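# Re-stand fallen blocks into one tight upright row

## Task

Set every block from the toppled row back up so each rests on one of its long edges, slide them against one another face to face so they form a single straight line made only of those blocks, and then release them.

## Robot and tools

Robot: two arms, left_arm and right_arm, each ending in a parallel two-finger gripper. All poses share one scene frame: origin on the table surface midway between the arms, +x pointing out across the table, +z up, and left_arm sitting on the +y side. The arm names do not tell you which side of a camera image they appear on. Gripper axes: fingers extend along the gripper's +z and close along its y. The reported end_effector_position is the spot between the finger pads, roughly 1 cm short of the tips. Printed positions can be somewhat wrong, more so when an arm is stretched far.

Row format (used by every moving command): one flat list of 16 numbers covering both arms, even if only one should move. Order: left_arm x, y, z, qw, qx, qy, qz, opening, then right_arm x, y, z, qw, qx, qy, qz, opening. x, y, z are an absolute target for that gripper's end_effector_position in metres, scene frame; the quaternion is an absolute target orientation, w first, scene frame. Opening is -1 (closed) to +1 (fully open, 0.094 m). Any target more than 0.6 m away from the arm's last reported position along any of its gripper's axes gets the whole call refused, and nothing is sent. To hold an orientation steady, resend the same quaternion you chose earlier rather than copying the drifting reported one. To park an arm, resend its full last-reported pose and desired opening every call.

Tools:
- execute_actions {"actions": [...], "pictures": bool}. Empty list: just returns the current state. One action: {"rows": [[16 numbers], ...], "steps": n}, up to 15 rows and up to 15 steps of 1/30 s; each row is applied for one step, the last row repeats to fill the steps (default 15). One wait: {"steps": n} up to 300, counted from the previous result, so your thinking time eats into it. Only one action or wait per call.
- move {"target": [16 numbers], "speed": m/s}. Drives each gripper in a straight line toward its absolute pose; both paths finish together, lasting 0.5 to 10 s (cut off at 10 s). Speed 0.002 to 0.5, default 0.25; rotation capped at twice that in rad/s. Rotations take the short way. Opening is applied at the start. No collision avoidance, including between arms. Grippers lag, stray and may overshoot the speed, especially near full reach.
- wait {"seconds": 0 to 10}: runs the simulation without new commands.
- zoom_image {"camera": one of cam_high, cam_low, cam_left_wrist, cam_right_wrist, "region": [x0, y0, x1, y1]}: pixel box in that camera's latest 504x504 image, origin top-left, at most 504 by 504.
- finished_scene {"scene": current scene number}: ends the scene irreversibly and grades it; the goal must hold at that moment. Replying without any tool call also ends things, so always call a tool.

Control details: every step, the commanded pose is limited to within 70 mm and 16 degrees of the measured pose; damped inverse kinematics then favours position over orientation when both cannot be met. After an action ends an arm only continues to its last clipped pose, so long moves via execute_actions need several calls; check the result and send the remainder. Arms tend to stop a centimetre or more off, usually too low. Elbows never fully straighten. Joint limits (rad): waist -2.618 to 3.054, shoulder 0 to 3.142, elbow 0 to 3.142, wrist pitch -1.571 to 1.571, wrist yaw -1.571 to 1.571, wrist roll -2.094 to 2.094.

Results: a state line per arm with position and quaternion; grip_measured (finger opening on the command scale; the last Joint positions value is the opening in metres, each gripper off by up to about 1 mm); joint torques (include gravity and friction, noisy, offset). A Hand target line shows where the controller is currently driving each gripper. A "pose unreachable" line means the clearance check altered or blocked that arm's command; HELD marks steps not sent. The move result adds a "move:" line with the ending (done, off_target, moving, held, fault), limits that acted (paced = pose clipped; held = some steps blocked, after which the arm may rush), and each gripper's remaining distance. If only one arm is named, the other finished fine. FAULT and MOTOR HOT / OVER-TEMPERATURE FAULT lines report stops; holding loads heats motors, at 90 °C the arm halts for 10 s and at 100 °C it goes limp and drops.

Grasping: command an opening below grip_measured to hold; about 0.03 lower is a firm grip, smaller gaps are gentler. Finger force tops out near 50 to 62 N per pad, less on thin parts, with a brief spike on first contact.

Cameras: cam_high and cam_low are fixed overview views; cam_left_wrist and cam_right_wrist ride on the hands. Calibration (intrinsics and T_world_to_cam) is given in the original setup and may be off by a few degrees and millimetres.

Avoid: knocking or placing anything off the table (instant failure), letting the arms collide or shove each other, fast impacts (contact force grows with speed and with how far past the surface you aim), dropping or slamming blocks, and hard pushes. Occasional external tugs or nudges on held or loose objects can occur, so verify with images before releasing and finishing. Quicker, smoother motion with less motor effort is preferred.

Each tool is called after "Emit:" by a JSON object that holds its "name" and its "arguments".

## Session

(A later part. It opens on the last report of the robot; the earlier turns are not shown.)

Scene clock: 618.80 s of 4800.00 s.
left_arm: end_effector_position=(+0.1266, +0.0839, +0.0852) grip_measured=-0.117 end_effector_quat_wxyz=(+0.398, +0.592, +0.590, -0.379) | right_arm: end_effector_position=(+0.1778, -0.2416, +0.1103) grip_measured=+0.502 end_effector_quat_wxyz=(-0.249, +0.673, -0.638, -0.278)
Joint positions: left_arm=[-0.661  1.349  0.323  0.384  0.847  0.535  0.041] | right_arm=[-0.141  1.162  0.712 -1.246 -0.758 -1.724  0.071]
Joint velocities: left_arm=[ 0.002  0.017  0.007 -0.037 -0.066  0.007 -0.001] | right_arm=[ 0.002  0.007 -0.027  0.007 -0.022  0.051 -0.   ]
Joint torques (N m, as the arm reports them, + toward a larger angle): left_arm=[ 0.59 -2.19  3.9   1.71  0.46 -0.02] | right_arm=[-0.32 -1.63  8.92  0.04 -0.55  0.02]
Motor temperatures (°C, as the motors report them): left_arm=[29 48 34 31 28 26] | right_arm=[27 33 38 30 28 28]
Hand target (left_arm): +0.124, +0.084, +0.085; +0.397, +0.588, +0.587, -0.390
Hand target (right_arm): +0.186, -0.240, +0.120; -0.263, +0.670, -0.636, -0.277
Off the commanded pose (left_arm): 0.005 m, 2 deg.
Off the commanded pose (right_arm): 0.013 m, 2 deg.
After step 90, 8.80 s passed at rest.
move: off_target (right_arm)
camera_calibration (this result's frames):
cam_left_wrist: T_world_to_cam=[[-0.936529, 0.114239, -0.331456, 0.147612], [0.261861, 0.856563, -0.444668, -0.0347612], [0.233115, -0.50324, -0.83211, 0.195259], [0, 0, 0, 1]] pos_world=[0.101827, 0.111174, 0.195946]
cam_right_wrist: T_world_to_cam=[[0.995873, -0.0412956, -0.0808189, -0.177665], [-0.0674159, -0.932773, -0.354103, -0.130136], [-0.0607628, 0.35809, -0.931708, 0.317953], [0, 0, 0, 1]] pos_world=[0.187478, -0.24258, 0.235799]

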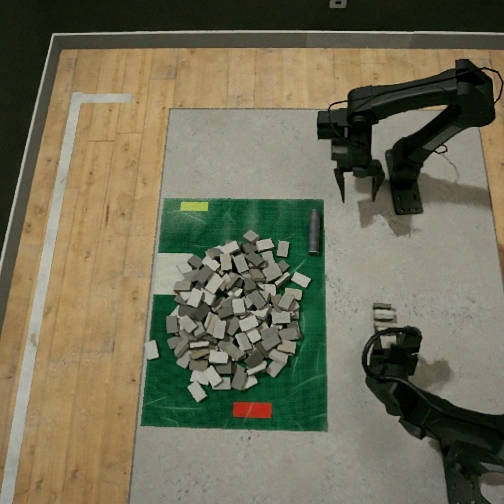

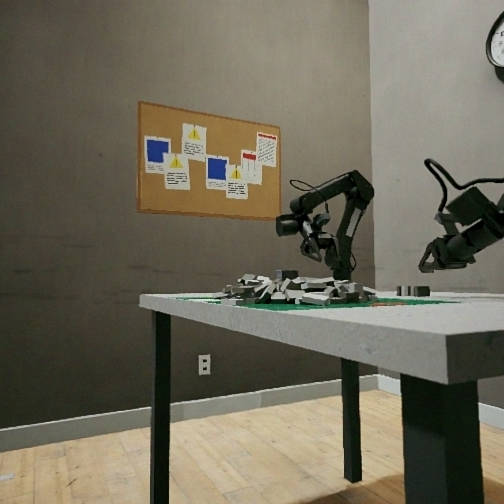

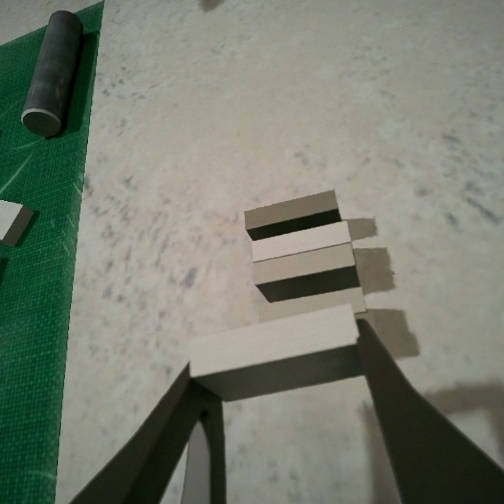

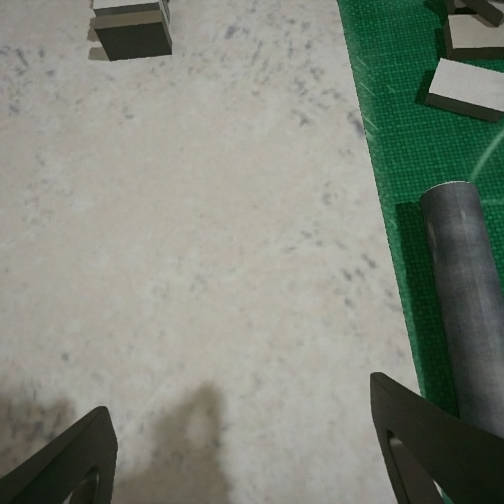

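Emit:
{"name": "move", "arguments": {"target": [0.1195,0.080,0.035,0.3954,0.5862,0.5862,-0.3954,-0.15, 0.186,-0.24,0.12,0.2634,-0.6702,0.6360,0.2776,0.5], "speed": 0.06}}

Scene clock: 622.73 s of 4800.00 s.
left_arm: end_effector_position=(+0.1284, +0.0788, +0.0349) grip_measured=-0.117 end_effector_quat_wxyz=(+0.400, +0.586, +0.590, -0.385) | right_arm: end_effector_position=(+0.1778, -0.2416, +0.1103) grip_measured=+0.502 end_effector_quat_wxyz=(-0.249, +0.673, -0.638, -0.278)
Joint positions: left_arm=[-0.673  1.706  0.249  0.841  0.845  0.502  0.041] | right_arm=[-0.141  1.162  0.712 -1.246 -0.758 -1.724  0.071]
Joint velocities: left_arm=[-0.002  0.012  0.007  0.051  0.037 -0.007 -0.   ] | right_arm=[-0.012  0.002  0.002  0.037  0.007  0.007 -0.001]
Joint torques (N m, as the arm reports them, + toward a larger angle): left_arm=[-0.74 -3.29  1.74  1.71  0.36 -0.05] | right_arm=[-0.44 -1.57  8.86  0.01 -0.54  0.02]
Motor temperatures (°C, as the motors report them): left_arm=[29 46 34 32 28 26] | right_arm=[27 33 38 30 28 28]
Hand target (left_arm): +0.121, +0.079, +0.034; +0.395, +0.586, +0.586, -0.395
Hand target (right_arm): +0.186, -0.240, +0.120; -0.263, +0.670, -0.636, -0.277
Off the commanded pose (left_arm): 0.009 m, 1 deg.
Off the commanded pose (right_arm): 0.013 m, 2 deg.
move: off_target (right_arm)
camera_calibration (this result's frames):
cam_left_wrist: T_world_to_cam=[[-0.939533, 0.107047, -0.325297, 0.13396], [0.255926, 0.850642, -0.45925, -0.0515065], [0.22755, -0.514733, -0.826602, 0.15182], [0, 0, 0, 1]] pos_world=[0.104495, 0.10762, 0.145417]
cam_right_wrist: T_world_to_cam=[[0.995873, -0.0412956, -0.0808189, -0.177665], [-0.0674159, -0.932773, -0.354103, -0.130136], [-0.0607628, 0.35809, -0.931708, 0.317953], [0, 0, 0, 1]] pos_world=[0.187478, -0.24258, 0.235799]

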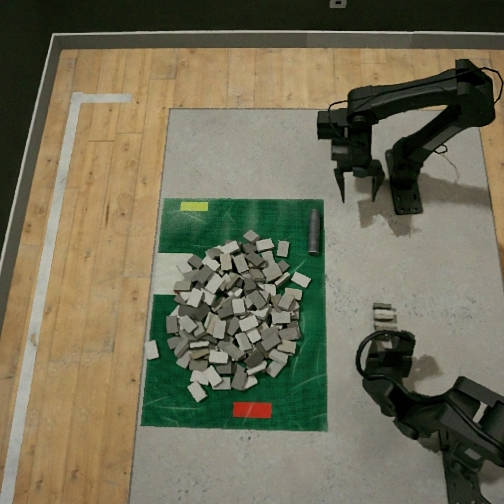

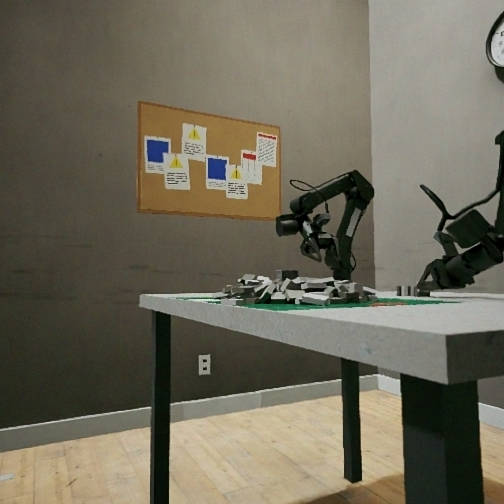

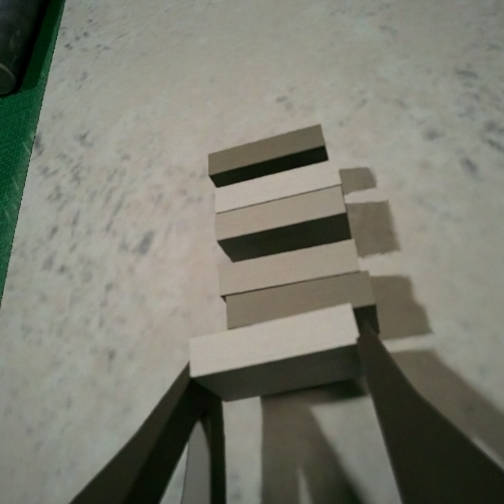

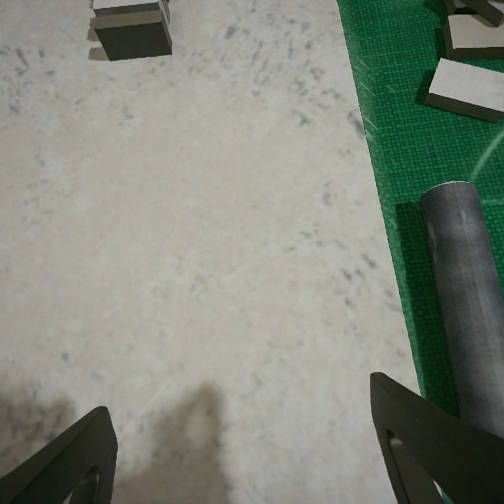

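Emit:
{"name": "move", "arguments": {"target": [0.110,0.078,0.030,0.3954,0.5862,0.5862,-0.3954,-0.15, 0.186,-0.24,0.12,0.2634,-0.6702,0.6360,0.2776,0.5], "speed": 0.03}}

Scene clock: 626.17 s of 4800.00 s.
left_arm: end_effector_position=(+0.1146, +0.0773, +0.0302) grip_measured=-0.117 end_effector_quat_wxyz=(+0.395, +0.588, +0.588, -0.391) | right_arm: end_effector_position=(+0.1778, -0.2417, +0.1102) grip_measured=+0.502 end_effector_quat_wxyz=(-0.249, +0.673, -0.638, -0.278)
Joint positions: left_arm=[-0.712  1.727  0.211  0.917  0.827  0.472  0.041] | right_arm=[-0.141  1.162  0.712 -1.246 -0.757 -1.724  0.071]
Joint velocities: left_arm=[-0.012 -0.002  0.002  0.022 -0.066 -0.051  0.001] | right_arm=[ 0.002  0.012 -0.022  0.007 -0.037  0.022  0.   ]
Joint torques (N m, as the arm reports them, + toward a larger angle): left_arm=[-0.72 -3.15  1.57  1.74  0.22 -0.05] | right_arm=[-0.38 -1.63  8.98  0.01 -0.52  0.02]
Motor temperatures (°C, as the motors report them): left_arm=[29 45 34 33 28 26] | right_arm=[27 32 38 30 28 28]
Hand target (left_arm): +0.110, +0.078, +0.030; +0.395, +0.586, +0.586, -0.396
Hand target (right_arm): +0.186, -0.240, +0.120; -0.263, +0.670, -0.636, -0.277
Off the commanded pose (left_arm): 0.005 m, 1 deg.
Off the commanded pose (right_arm): 0.013 m, 2 deg.
move: off_target (right_arm)
camera_calibration (this result's frames):
cam_left_wrist: T_world_to_cam=[[-0.941405, 0.118358, -0.315829, 0.118674], [0.26173, 0.846974, -0.462744, -0.0490839], [0.212729, -0.518291, -0.828324, 0.152372], [0, 0, 0, 1]] pos_world=[0.0921527, 0.1065, 0.140981]
cam_right_wrist: T_world_to_cam=[[0.995873, -0.0412787, -0.0808219, -0.177658], [-0.0673781, -0.93291, -0.353749, -0.130278], [-0.0607973, 0.357735, -0.931842, 0.317862], [0, 0, 0, 1]] pos_world=[0.187472, -0.242581, 0.235752]

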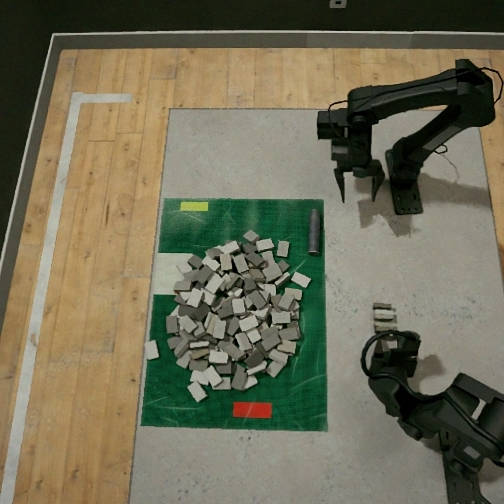

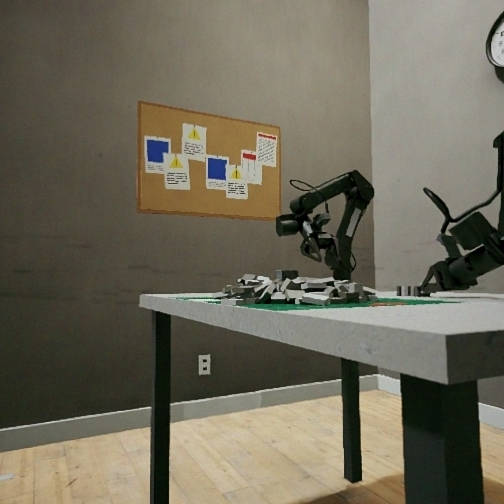

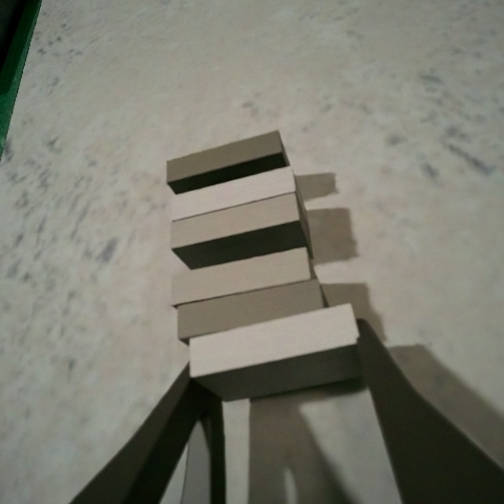

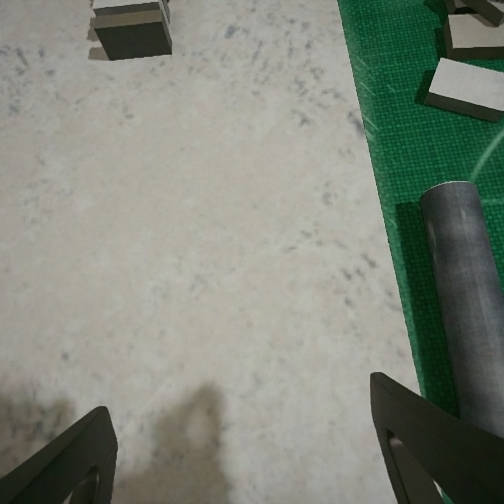

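Emit:
{"name": "move", "arguments": {"target": [0.124,0.078,0.024,0.3954,0.5862,0.5862,-0.3954,-0.15, 0.186,-0.24,0.12,0.2634,-0.6702,0.6360,0.2776,0.5], "speed": 0.02}}

Scene clock: 631.93 s of 4800.00 s.
left_arm: end_effector_position=(+0.1172, +0.0822, +0.0218) grip_measured=-0.117 end_effector_quat_wxyz=(+0.389, +0.583, +0.594, -0.395) | right_arm: end_effector_position=(+0.1778, -0.2417, +0.1102) grip_measured=+0.502 end_effector_quat_wxyz=(-0.249, +0.673, -0.638, -0.278)
Joint positions: left_arm=[-0.683  1.782  0.211  0.947  0.852  0.482  0.041] | right_arm=[-0.141  1.162  0.712 -1.246 -0.757 -1.724  0.071]
Joint velocities: left_arm=[ 0.002  0.002 -0.007 -0.022  0.007  0.007 -0.001] | right_arm=[-0.002  0.007 -0.012 -0.037 -0.066 -0.051  0.001]
Joint torques (N m, as the arm reports them, + toward a larger angle): left_arm=[ 0.83 -2.86  4.32  1.44  0.36  0.17] | right_arm=[-0.42 -1.6   8.86  0.02 -0.53 -0.02]
Motor temperatures (°C, as the motors report them): left_arm=[29 43 34 34 28 26] | right_arm=[27 32 38 30 28 28]
Hand target (left_arm): +0.124, +0.078, +0.024; +0.395, +0.586, +0.586, -0.395
Hand target (right_arm): +0.186, -0.240, +0.120; -0.263, +0.670, -0.636, -0.277
Off the commanded pose (left_arm): 0.008 m, 1 deg.
Off the commanded pose (right_arm): 0.013 m, 2 deg.
After step 90, 1.83 s passed at rest.
move: off_target (right_arm)
camera_calibration (this result's frames):
cam_left_wrist: T_world_to_cam=[[-0.947943, 0.114723, -0.297056, 0.118581], [0.248437, 0.849997, -0.464525, -0.0564552], [0.199205, -0.514143, -0.83425, 0.148708], [0, 0, 0, 1]] pos_world=[0.09681, 0.11084, 0.13306]
cam_right_wrist: T_world_to_cam=[[0.995874, -0.0412619, -0.0808249, -0.177652], [-0.0673403, -0.933047, -0.353395, -0.13042], [-0.0608317, 0.35738, -0.931976, 0.317771], [0, 0, 0, 1]] pos_world=[0.187467, -0.242583, 0.235706]

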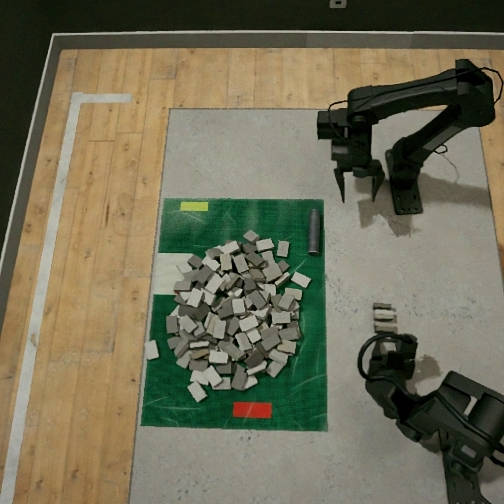

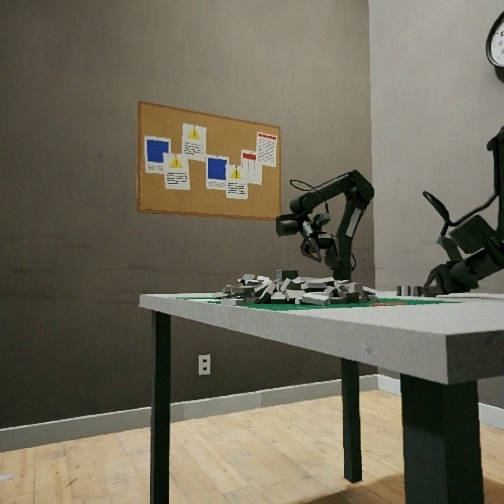

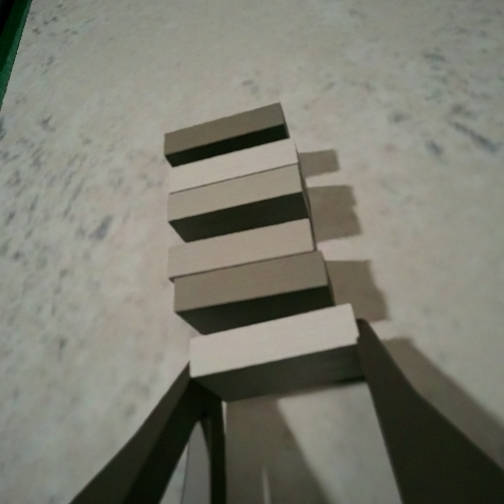

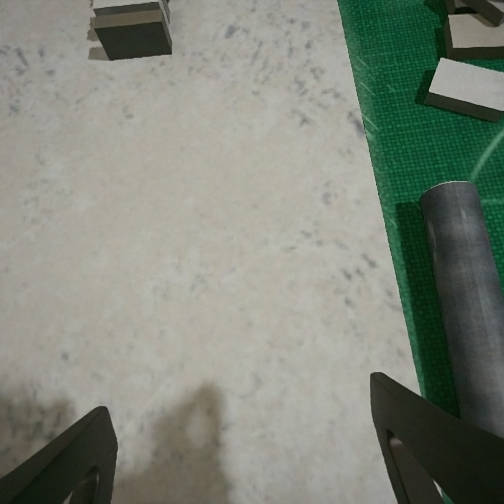

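Emit:
{"name": "move", "arguments": {"target": [0.122,0.068,0.028,0.3954,0.5862,0.5862,-0.3954,-0.15, 0.186,-0.24,0.12,0.2634,-0.6702,0.6360,0.2776,0.5], "speed": 0.015}}

Scene clock: 636.73 s of 4800.00 s.
left_arm: end_effector_position=(+0.1170, +0.0750, +0.0236) grip_measured=-0.117 end_effector_quat_wxyz=(+0.391, +0.586, +0.591, -0.392) | right_arm: end_effector_position=(+0.1778, -0.2417, +0.1102) grip_measured=+0.502 end_effector_quat_wxyz=(-0.249, +0.673, -0.638, -0.278)
Joint positions: left_arm=[-0.713  1.783  0.224  0.954  0.826  0.465  0.041] | right_arm=[-0.141  1.162  0.712 -1.246 -0.757 -1.724  0.071]
Joint velocities: left_arm=[-0.002  0.007  0.007  0.007  0.007  0.037  0.001] | right_arm=[-0.007 -0.007 -0.012 -0.022 -0.022  0.037  0.   ]
Joint torques (N m, as the arm reports them, + toward a larger angle): left_arm=[-0.69 -4.14  4.38  1.46  0.25 -0.03] | right_arm=[-0.33 -1.54  8.82  0.04 -0.53  0.01]
Motor temperatures (°C, as the motors report them): left_arm=[29 42 34 34 28 26] | right_arm=[27 32 38 30 28 28]
Hand target (left_arm): +0.122, +0.068, +0.029; +0.396, +0.586, +0.586, -0.396
Hand target (right_arm): +0.186, -0.240, +0.120; -0.263, +0.670, -0.636, -0.277
Off the commanded pose (left_arm): 0.010 m, 1 deg.
Off the commanded pose (right_arm): 0.013 m, 2 deg.
After step 90, 0.50 s passed at rest.
move: off_target (right_arm)
camera_calibration (this result's frames):
cam_left_wrist: T_world_to_cam=[[-0.944619, 0.118039, -0.306206, 0.119358], [0.255815, 0.849311, -0.461768, -0.0503243], [0.205558, -0.514527, -0.832471, 0.145819], [0, 0, 0, 1]] pos_world=[0.0956476, 0.10368, 0.1347]
cam_right_wrist: T_world_to_cam=[[0.995873, -0.0412787, -0.0808219, -0.177658], [-0.0673781, -0.93291, -0.353749, -0.130278], [-0.0607973, 0.357735, -0.931842, 0.317862], [0, 0, 0, 1]] pos_world=[0.187472, -0.242581, 0.235752]

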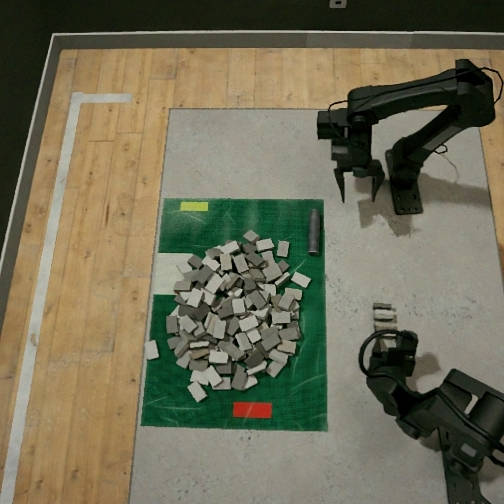

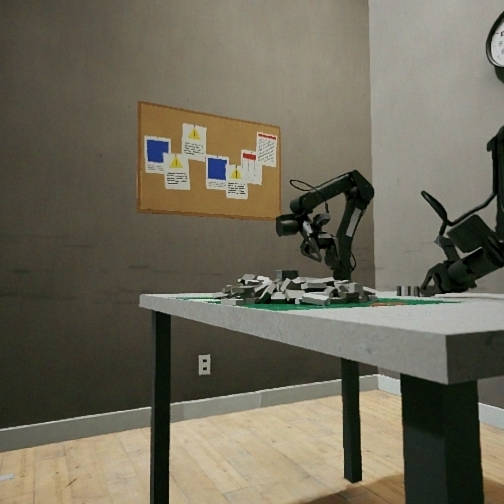

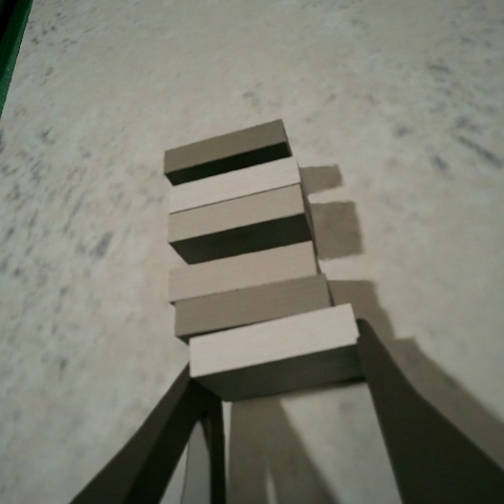

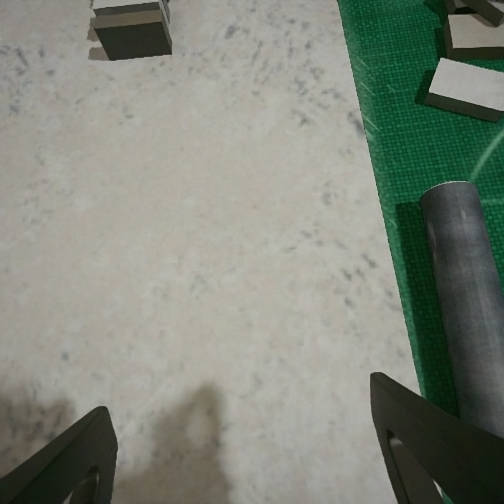

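Emit:
{"name": "zoom_image", "arguments": {"camera": "cam_low", "region": [380, 260, 480, 310]}}

Emit:
{"name": "zoom_image", "arguments": {"camera": "cam_left_wrist", "region": [140, 100, 400, 420]}}

Region (380, 260, 480, 310) of cam_low's 504x504 image, scaled by 5.040, with more detail than that image has.

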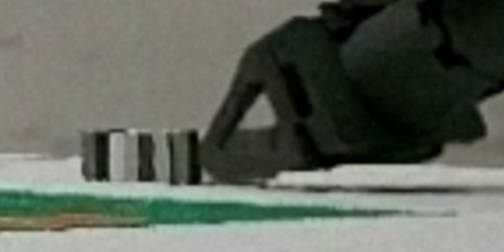

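Region (140, 100, 400, 420) of cam_left_wrist's 504x504 image, scaled by 1.575, with more detail than that image has; it fills the left 410 columns of this view, and the rest is white.

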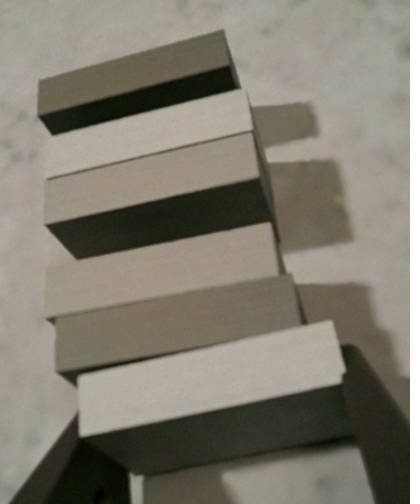

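Emit:
{"name": "move", "arguments": {"target": [0.119,0.070,0.017,0.3954,0.5862,0.5862,-0.3954,-0.15, 0.186,-0.24,0.12,0.2634,-0.6702,0.6360,0.2776,0.5], "speed": 0.01}}

Scene clock: 643.43 s of 4800.00 s.
left_arm: end_effector_position=(+0.1185, +0.0720, +0.0220) grip_measured=-0.117 end_effector_quat_wxyz=(+0.403, +0.587, +0.580, -0.396) | right_arm: end_effector_position=(+0.1778, -0.2417, +0.1102) grip_measured=+0.502 end_effector_quat_wxyz=(-0.249, +0.673, -0.638, -0.278)
Joint positions: left_arm=[-0.713  1.851  0.224  1.057  0.838  0.46   0.041] | right_arm=[-0.141  1.162  0.712 -1.246 -0.757 -1.724  0.071]
Joint velocities: left_arm=[ 0.012 -0.007 -0.007 -0.007 -0.081  0.022 -0.001] | right_arm=[-0.007 -0.012  0.002  0.007  0.022 -0.022 -0.   ]
Joint torques (N m, as the arm reports them, + toward a larger angle): left_arm=[-0.91 -3.11  2.96  1.44  0.07  0.02] | right_arm=[-0.3  -1.58  8.86  0.01 -0.53  0.01]
Motor temperatures (°C, as the motors report them): left_arm=[29 41 34 34 28 26] | right_arm=[27 32 38 30 28 28]
Hand target (left_arm): +0.119, +0.070, +0.017; +0.396, +0.586, +0.586, -0.395
Hand target (right_arm): +0.186, -0.240, +0.120; -0.263, +0.670, -0.636, -0.277
Off the commanded pose (left_arm): 0.005 m, 1 deg.
Off the commanded pose (right_arm): 0.013 m, 2 deg.
After step 90, 2.03 s passed at rest.
move: off_target (right_arm)
camera_calibration (this result's frames):
cam_left_wrist: T_world_to_cam=[[-0.937776, 0.117434, -0.326782, 0.120313], [0.271552, 0.834541, -0.479376, -0.049295], [0.216418, -0.538285, -0.814501, 0.142671], [0, 0, 0, 1]] pos_world=[0.0953366, 0.103808, 0.131891]
cam_right_wrist: T_world_to_cam=[[0.995873, -0.0412787, -0.0808219, -0.177658], [-0.0673781, -0.93291, -0.353749, -0.130278], [-0.0607973, 0.357735, -0.931842, 0.317862], [0, 0, 0, 1]] pos_world=[0.187472, -0.242581, 0.235752]

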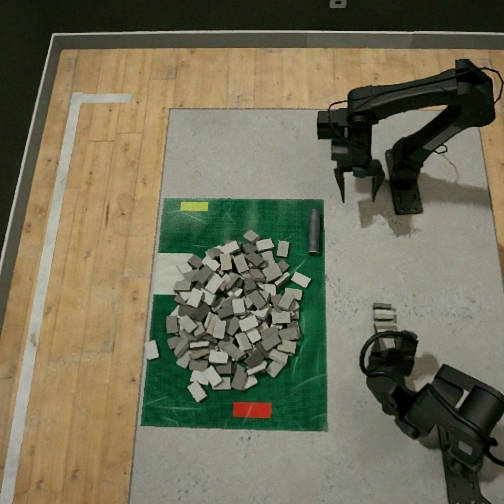

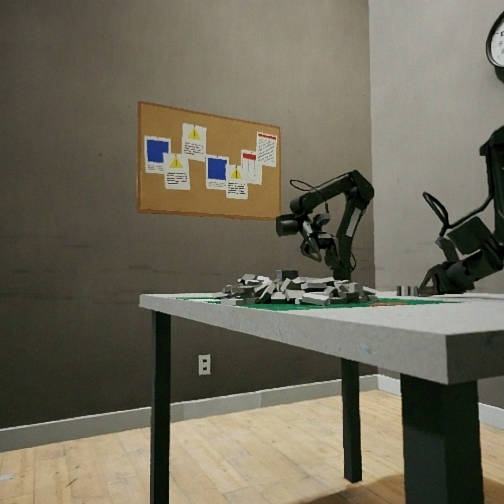

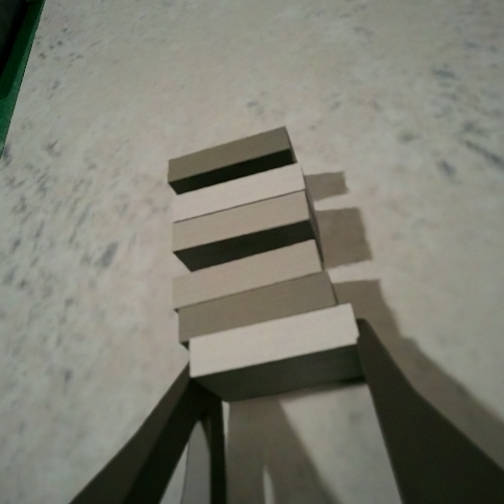

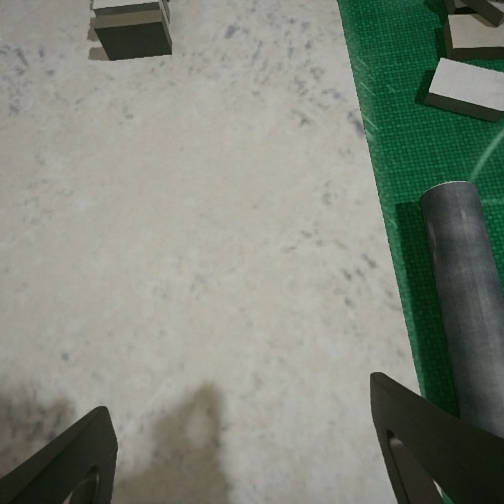

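Emit:
{"name": "execute_actions", "arguments": {"actions": [{"rows":[[0.119,0.071,0.020,0.3954,0.5862,0.5862,-0.3954,-0.13,0.186,-0.24,0.12,0.2634,-0.6702,0.6360,0.2776,0.5],[0.119,0.071,0.020,0.3954,0.5862,0.5862,-0.3954,-0.12,0.186,-0.24,0.12,0.2634,-0.6702,0.6360,0.2776,0.5],[0.119,0.071,0.020,0.3954,0.5862,0.5862,-0.3954,-0.11,0.186,-0.24,0.12,0.2634,-0.6702,0.6360,0.2776,0.5],[0.119,0.071,0.020,0.3954,0.5862,0.5862,-0.3954,-0.10,0.186,-0.24,0.12,0.2634,-0.6702,0.6360,0.2776,0.5],[0.119,0.071,0.020,0.3954,0.5862,0.5862,-0.3954,-0.09,0.186,-0.24,0.12,0.2634,-0.6702,0.6360,0.2776,0.5],[0.119,0.071,0.020,0.3954,0.5862,0.5862,-0.3954,-0.08,0.186,-0.24,0.12,0.2634,-0.6702,0.6360,0.2776,0.5],[0.119,0.071,0.020,0.3954,0.5862,0.5862,-0.3954,-0.06,0.186,-0.24,0.12,0.2634,-0.6702,0.6360,0.2776,0.5],[0.119,0.071,0.020,0.3954,0.5862,0.5862,-0.3954,-0.04,0.186,-0.24,0.12,0.2634,-0.6702,0.6360,0.2776,0.5],[0.119,0.071,0.020,0.3954,0.5862,0.5862,-0.3954,-0.01,0.186,-0.24,0.12,0.2634,-0.6702,0.6360,0.2776,0.5],[0.119,0.071,0.020,0.3954,0.5862,0.5862,-0.3954,0.02,0.186,-0.24,0.12,0.2634,-0.6702,0.6360,0.2776,0.5],[0.119,0.071,0.020,0.3954,0.5862,0.5862,-0.3954,0.05,0.186,-0.24,0.12,0.2634,-0.6702,0.6360,0.2776,0.5],[0.119,0.071,0.020,0.3954,0.5862,0.5862,-0.3954,0.08,0.186,-0.24,0.12,0.2634,-0.6702,0.6360,0.2776,0.5],[0.119,0.071,0.020,0.3954,0.5862,0.5862,-0.3954,0.1,0.186,-0.24,0.12,0.2634,-0.6702,0.6360,0.2776,0.5]],"steps":15}]}}

Scene clock: 652.13 s of 4800.00 s.
left_arm: end_effector_position=(+0.1187, +0.0727, +0.0202) grip_measured=+0.097 end_effector_quat_wxyz=(+0.400, +0.586, +0.584, -0.395) | right_arm: end_effector_position=(+0.1778, -0.2416, +0.1103) grip_measured=+0.502 end_effector_quat_wxyz=(-0.249, +0.673, -0.638, -0.278)
Joint positions: left_arm=[-0.713  1.851  0.224  1.048  0.833  0.459  0.052] | right_arm=[-0.141  1.162  0.712 -1.246 -0.758 -1.724  0.071]
Joint velocities: left_arm=[-0.007 -0.017  0.022 -0.051 -0.051  0.022  0.001] | right_arm=[-0.007  0.027  0.002 -0.037 -0.051 -0.022 -0.001]
Joint torques (N m, as the arm reports them, + toward a larger angle): left_arm=[-0.43 -5.11  2.79  1.3   0.15  0.03] | right_arm=[-0.27 -1.57  8.92  0.04 -0.52  0.01]
Motor temperatures (°C, as the motors report them): left_arm=[29 40 34 34 28 26] | right_arm=[27 32 38 30 28 28]
Hand target (left_arm): +0.119, +0.071, +0.020; +0.396, +0.586, +0.586, -0.396
Hand target (right_arm): +0.186, -0.240, +0.120; -0.263, +0.670, -0.636, -0.277
Off the commanded pose (left_arm): 0.002 m, 1 deg.
Off the commanded pose (right_arm): 0.013 m, 2 deg.
Steps of this call (steps 1 to 90: nothing new was sent; then 5.20 s passed at rest; steps 91 to 105: all 15 steps of this action). Readings (end_effector_position):
91: left_arm (+0.1185, +0.0720, +0.0220) | right_arm (+0.1778, -0.2416, +0.1103)
92: left_arm (+0.1185, +0.0720, +0.0220) | right_arm (+0.1778, -0.2416, +0.1103)
94: left_arm (+0.1185, +0.0720, +0.0220) | right_arm (+0.1778, -0.2416, +0.1103)
98: left_arm (+0.1186, +0.0722, +0.0214) | right_arm (+0.1778, -0.2416, +0.1103)
105: the state above
camera_calibration (this result's frames):
cam_left_wrist: T_world_to_cam=[[-0.940132, 0.115554, -0.320624, 0.120053], [0.265005, 0.839405, -0.474523, -0.0504645], [0.214301, -0.531081, -0.819773, 0.141364], [0, 0, 0, 1]] pos_world=[0.0959444, 0.103563, 0.130432]
cam_right_wrist: T_world_to_cam=[[0.995873, -0.0412956, -0.0808189, -0.177665], [-0.0674159, -0.932773, -0.354103, -0.130136], [-0.0607628, 0.35809, -0.931708, 0.317953], [0, 0, 0, 1]] pos_world=[0.187478, -0.24258, 0.235799]

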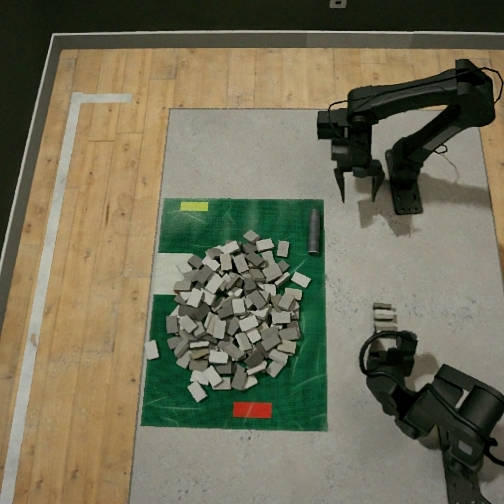

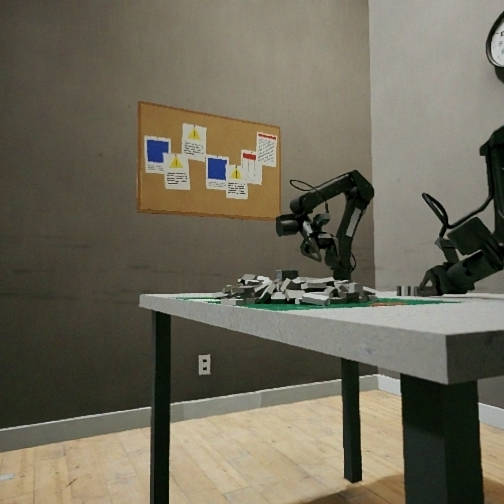

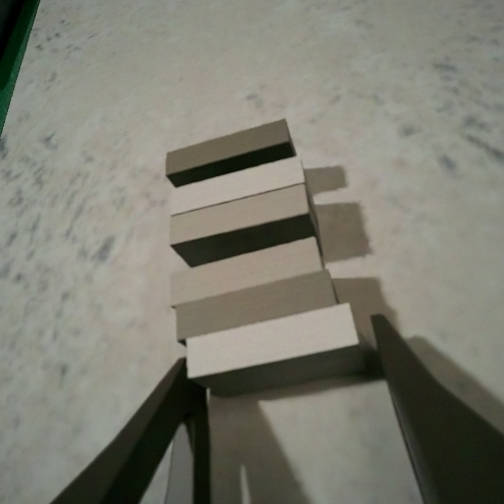

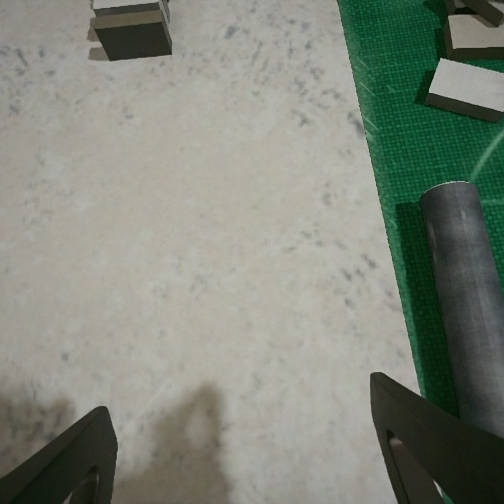

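Emit:
{"name": "move", "arguments": {"target": [0.119,0.071,0.030,0.3536,0.6124,0.6124,-0.3536,0.35, 0.186,-0.24,0.12,0.2634,-0.6702,0.6360,0.2776,0.5], "speed": 0.04}}

Emit:
{"name": "move", "arguments": {"target": [0.119,0.048,0.026,0.3536,0.6124,0.6124,-0.3536,0.35, 0.186,-0.24,0.12,0.2634,-0.6702,0.6360,0.2776,0.5], "speed": 0.03}}

Scene clock: 663.10 s of 4800.00 s.
left_arm: end_effector_position=(+0.1139, +0.0778, +0.0219) grip_measured=+0.347 end_effector_quat_wxyz=(+0.343, +0.606, +0.623, -0.356) | right_arm: end_effector_position=(+0.1778, -0.2416, +0.1103) grip_measured=+0.502 end_effector_quat_wxyz=(-0.249, +0.673, -0.638, -0.278)
Joint positions: left_arm=[-0.753  1.6    0.29   0.554  0.732  0.53   0.063] | right_arm=[-0.141  1.162  0.712 -1.246 -0.758 -1.724  0.071]
Joint velocities: left_arm=[-0.007  0.007  0.017 -0.022 -0.037  0.037 -0.   ] | right_arm=[-0.012  0.002 -0.002 -0.022  0.022 -0.051 -0.001]
Joint torques (N m, as the arm reports them, + toward a larger angle): left_arm=[-0.68 -5.43  5.5   1.25  0.19  0.11] | right_arm=[-0.41 -1.57  8.91  0.03 -0.54  0.  ]
Motor temperatures (°C, as the motors report them): left_arm=[29 40 34 34 28 26] | right_arm=[27 32 39 30 28 28]
Hand target (left_arm): +0.118, +0.071, +0.032; +0.354, +0.612, +0.612, -0.354
Hand target (right_arm): +0.186, -0.240, +0.120; -0.263, +0.670, -0.636, -0.277
Off the commanded pose (left_arm): 0.012 m, 2 deg.
Off the commanded pose (right_arm): 0.013 m, 2 deg.
After step 90, 5.63 s passed at rest.
move: off_target (left_arm, right_arm)
camera_calibration (this result's frames):
cam_left_wrist: T_world_to_cam=[[-0.952306, 0.153601, -0.263667, 0.112664], [0.241721, 0.907093, -0.344607, -0.0581273], [0.186238, -0.391905, -0.900958, 0.14058], [0, 0, 0, 1]] pos_world=[0.0951597, 0.0905154, 0.136331]
cam_right_wrist: T_world_to_cam=[[0.995873, -0.0412956, -0.0808189, -0.177665], [-0.0674159, -0.932773, -0.354103, -0.130136], [-0.0607628, 0.35809, -0.931708, 0.317953], [0, 0, 0, 1]] pos_world=[0.187478, -0.24258, 0.235799]

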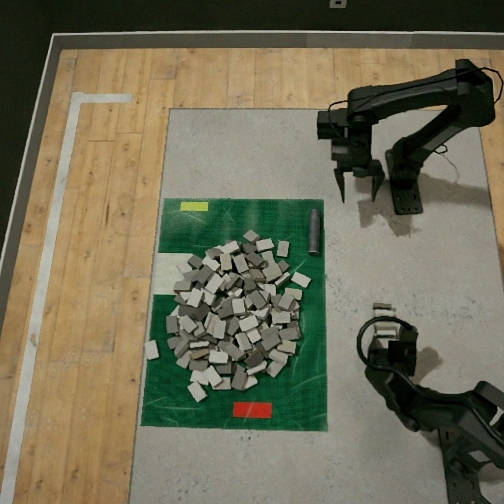

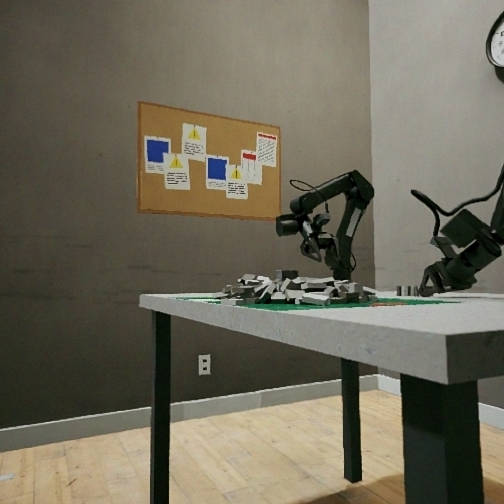

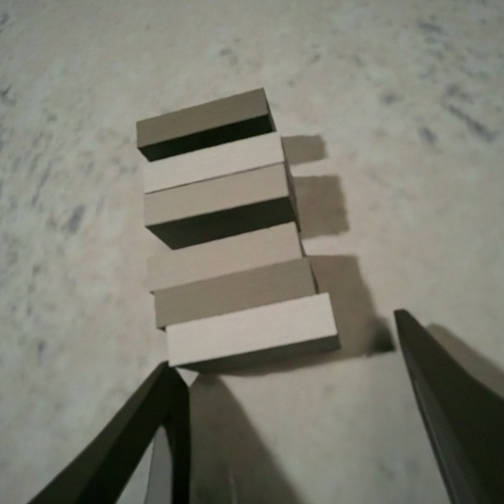

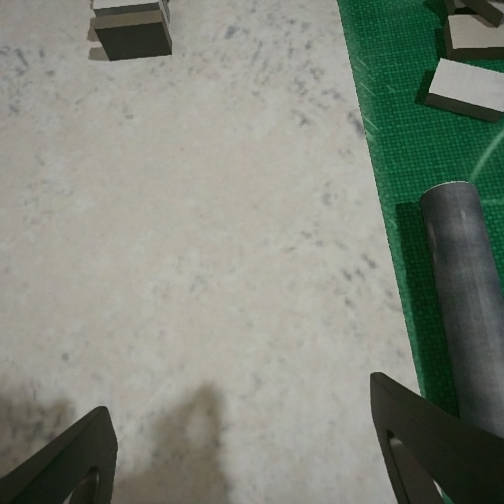

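Scene clock: 664.37 s of 4800.00 s.
left_arm: end_effector_position=(+0.1126, +0.0577, +0.0198) grip_measured=+0.348 end_effector_quat_wxyz=(+0.342, +0.613, +0.619, -0.352) | right_arm: end_effector_position=(+0.1778, -0.2417, +0.1102) grip_measured=+0.502 end_effector_quat_wxyz=(-0.249, +0.673, -0.638, -0.278)
Joint positions: left_arm=[-0.831  1.655  0.332  0.599  0.672  0.485  0.063] | right_arm=[-0.141  1.162  0.712 -1.246 -0.757 -1.724  0.071]
Joint velocities: left_arm=[-0.002 -0.012  0.007 -0.022  0.007  0.007  0.   ] | right_arm=[-0.002 -0.007 -0.017 -0.051 -0.022 -0.022 -0.001]
Joint torques (N m, as the arm reports them, + toward a larger angle): left_arm=[-0.82 -3.26  5.49  1.59  0.18 -0.05] | right_arm=[-0.33 -1.62  8.85  0.04 -0.52  0.02]
Motor temperatures (°C, as the motors report them): left_arm=[29 40 34 34 28 26] | right_arm=[27 32 38 30 28 28]
Hand target (left_arm): +0.119, +0.048, +0.027; +0.353, +0.612, +0.612, -0.354
Hand target (right_arm): +0.186, -0.240, +0.120; -0.263, +0.670, -0.636, -0.277
Off the commanded pose (left_arm): 0.013 m, 2 deg.
Off the commanded pose (right_arm): 0.013 m, 2 deg.
move: off_target (left_arm, right_arm)
camera_calibration (this result's frames):
cam_left_wrist: T_world_to_cam=[[-0.947348, 0.166326, -0.273619, 0.112874], [0.255664, 0.907382, -0.333607, -0.0421122], [0.19279, -0.385996, -0.90213, 0.130036], [0, 0, 0, 1]] pos_world=[0.0926276, 0.0696313, 0.134144]
cam_right_wrist: T_world_to_cam=[[0.995873, -0.0412787, -0.0808219, -0.177658], [-0.0673781, -0.93291, -0.353749, -0.130278], [-0.0607973, 0.357735, -0.931842, 0.317862], [0, 0, 0, 1]] pos_world=[0.187472, -0.242581, 0.235752]

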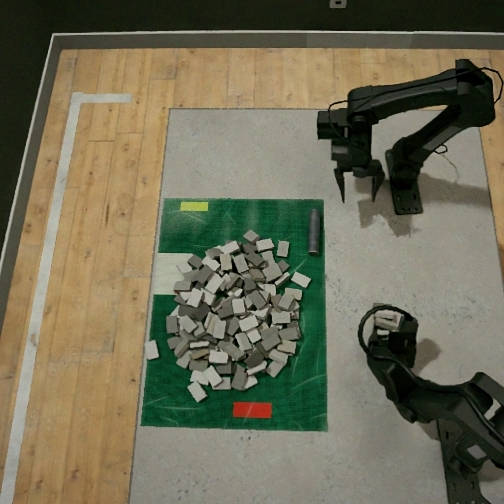

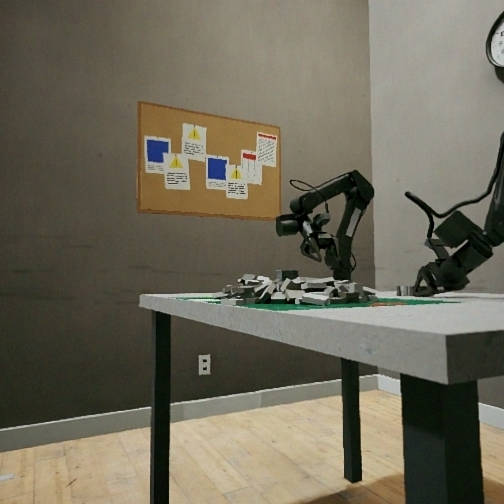

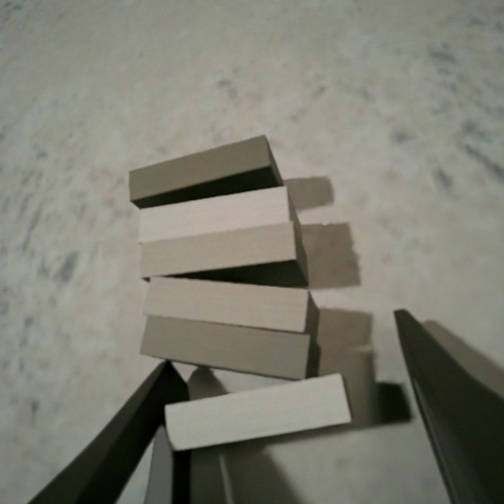

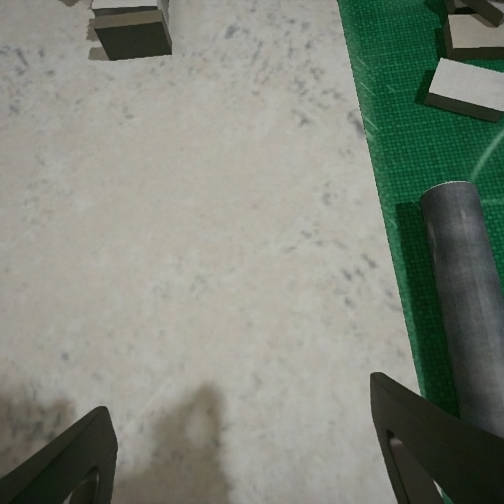

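Emit:
{"name": "move", "arguments": {"target": [0.128,0.060,0.030,0.3536,0.6124,0.6124,-0.3536,0.45, 0.186,-0.24,0.12,0.2634,-0.6702,0.6360,0.2776,0.5], "speed": 0.015}}

Scene clock: 670.10 s of 4800.00 s.
left_arm: end_effector_position=(+0.1218, +0.0650, +0.0202) grip_measured=+0.448 end_effector_quat_wxyz=(+0.346, +0.610, +0.620, -0.351) | right_arm: end_effector_position=(+0.1778, -0.2417, +0.1102) grip_measured=+0.502 end_effector_quat_wxyz=(-0.249, +0.673, -0.638, -0.278)
Joint positions: left_arm=[-0.78   1.656  0.339  0.574  0.706  0.522  0.068] | right_arm=[-0.141  1.162  0.712 -1.246 -0.757 -1.724  0.071]
Joint velocities: left_arm=[ 0.012 -0.002  0.051 -0.051 -0.007 -0.051 -0.   ] | right_arm=[ 0.002 -0.022 -0.002 -0.007 -0.066  0.037 -0.001]
Joint torques (N m, as the arm reports them, + toward a larger angle): left_arm=[ 0.7  -5.76  5.47  1.21  0.35  0.14] | right_arm=[-0.35 -1.51  8.9   0.01 -0.52  0.01]
Motor temperatures (°C, as the motors report them): left_arm=[29 40 34 34 28 26] | right_arm=[27 32 38 30 28 28]
Hand target (left_arm): +0.128, +0.061, +0.030; +0.355, +0.612, +0.612, -0.353
Hand target (right_arm): +0.186, -0.240, +0.120; -0.263, +0.670, -0.636, -0.277
Off the commanded pose (left_arm): 0.013 m, 1 deg.
Off the commanded pose (right_arm): 0.013 m, 2 deg.
After step 90, 1.30 s passed at rest.
move: off_target (left_arm, right_arm)
camera_calibration (this result's frames):
cam_left_wrist: T_world_to_cam=[[-0.947683, 0.158308, -0.277192, 0.121147], [0.250111, 0.907811, -0.336635, -0.0502708], [0.198346, -0.388352, -0.899912, 0.130901], [0, 0, 0, 1]] pos_world=[0.101418, 0.0772934, 0.134457]
cam_right_wrist: T_world_to_cam=[[0.995873, -0.0412787, -0.0808219, -0.177658], [-0.0673781, -0.93291, -0.353749, -0.130278], [-0.0607973, 0.357735, -0.931842, 0.317862], [0, 0, 0, 1]] pos_world=[0.187472, -0.242581, 0.235752]

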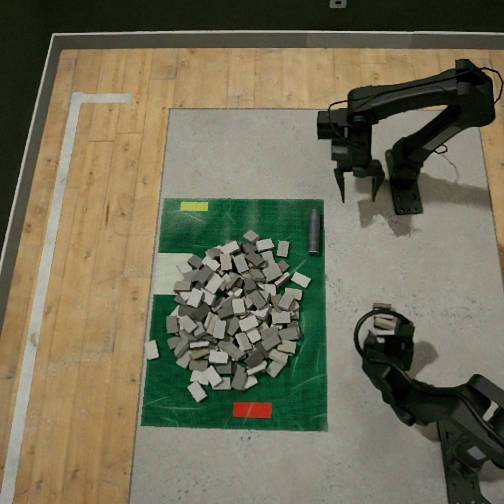

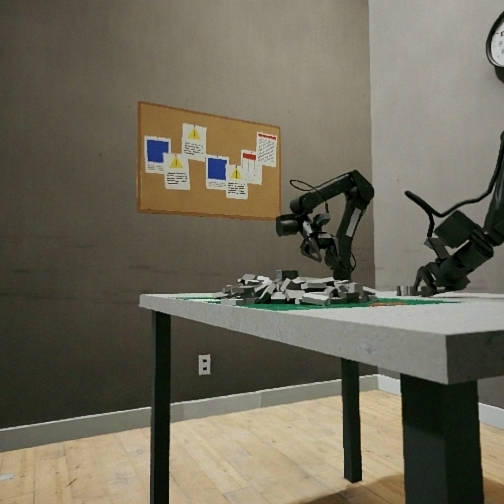

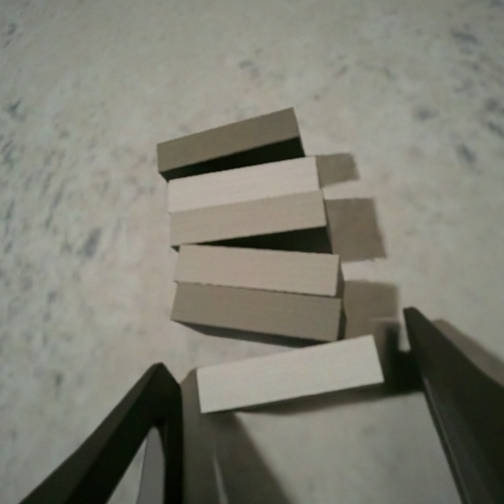

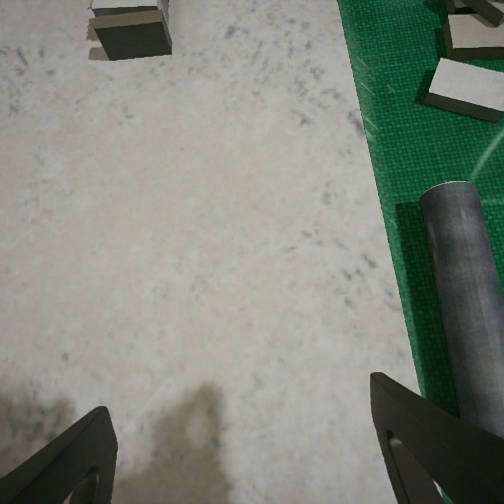

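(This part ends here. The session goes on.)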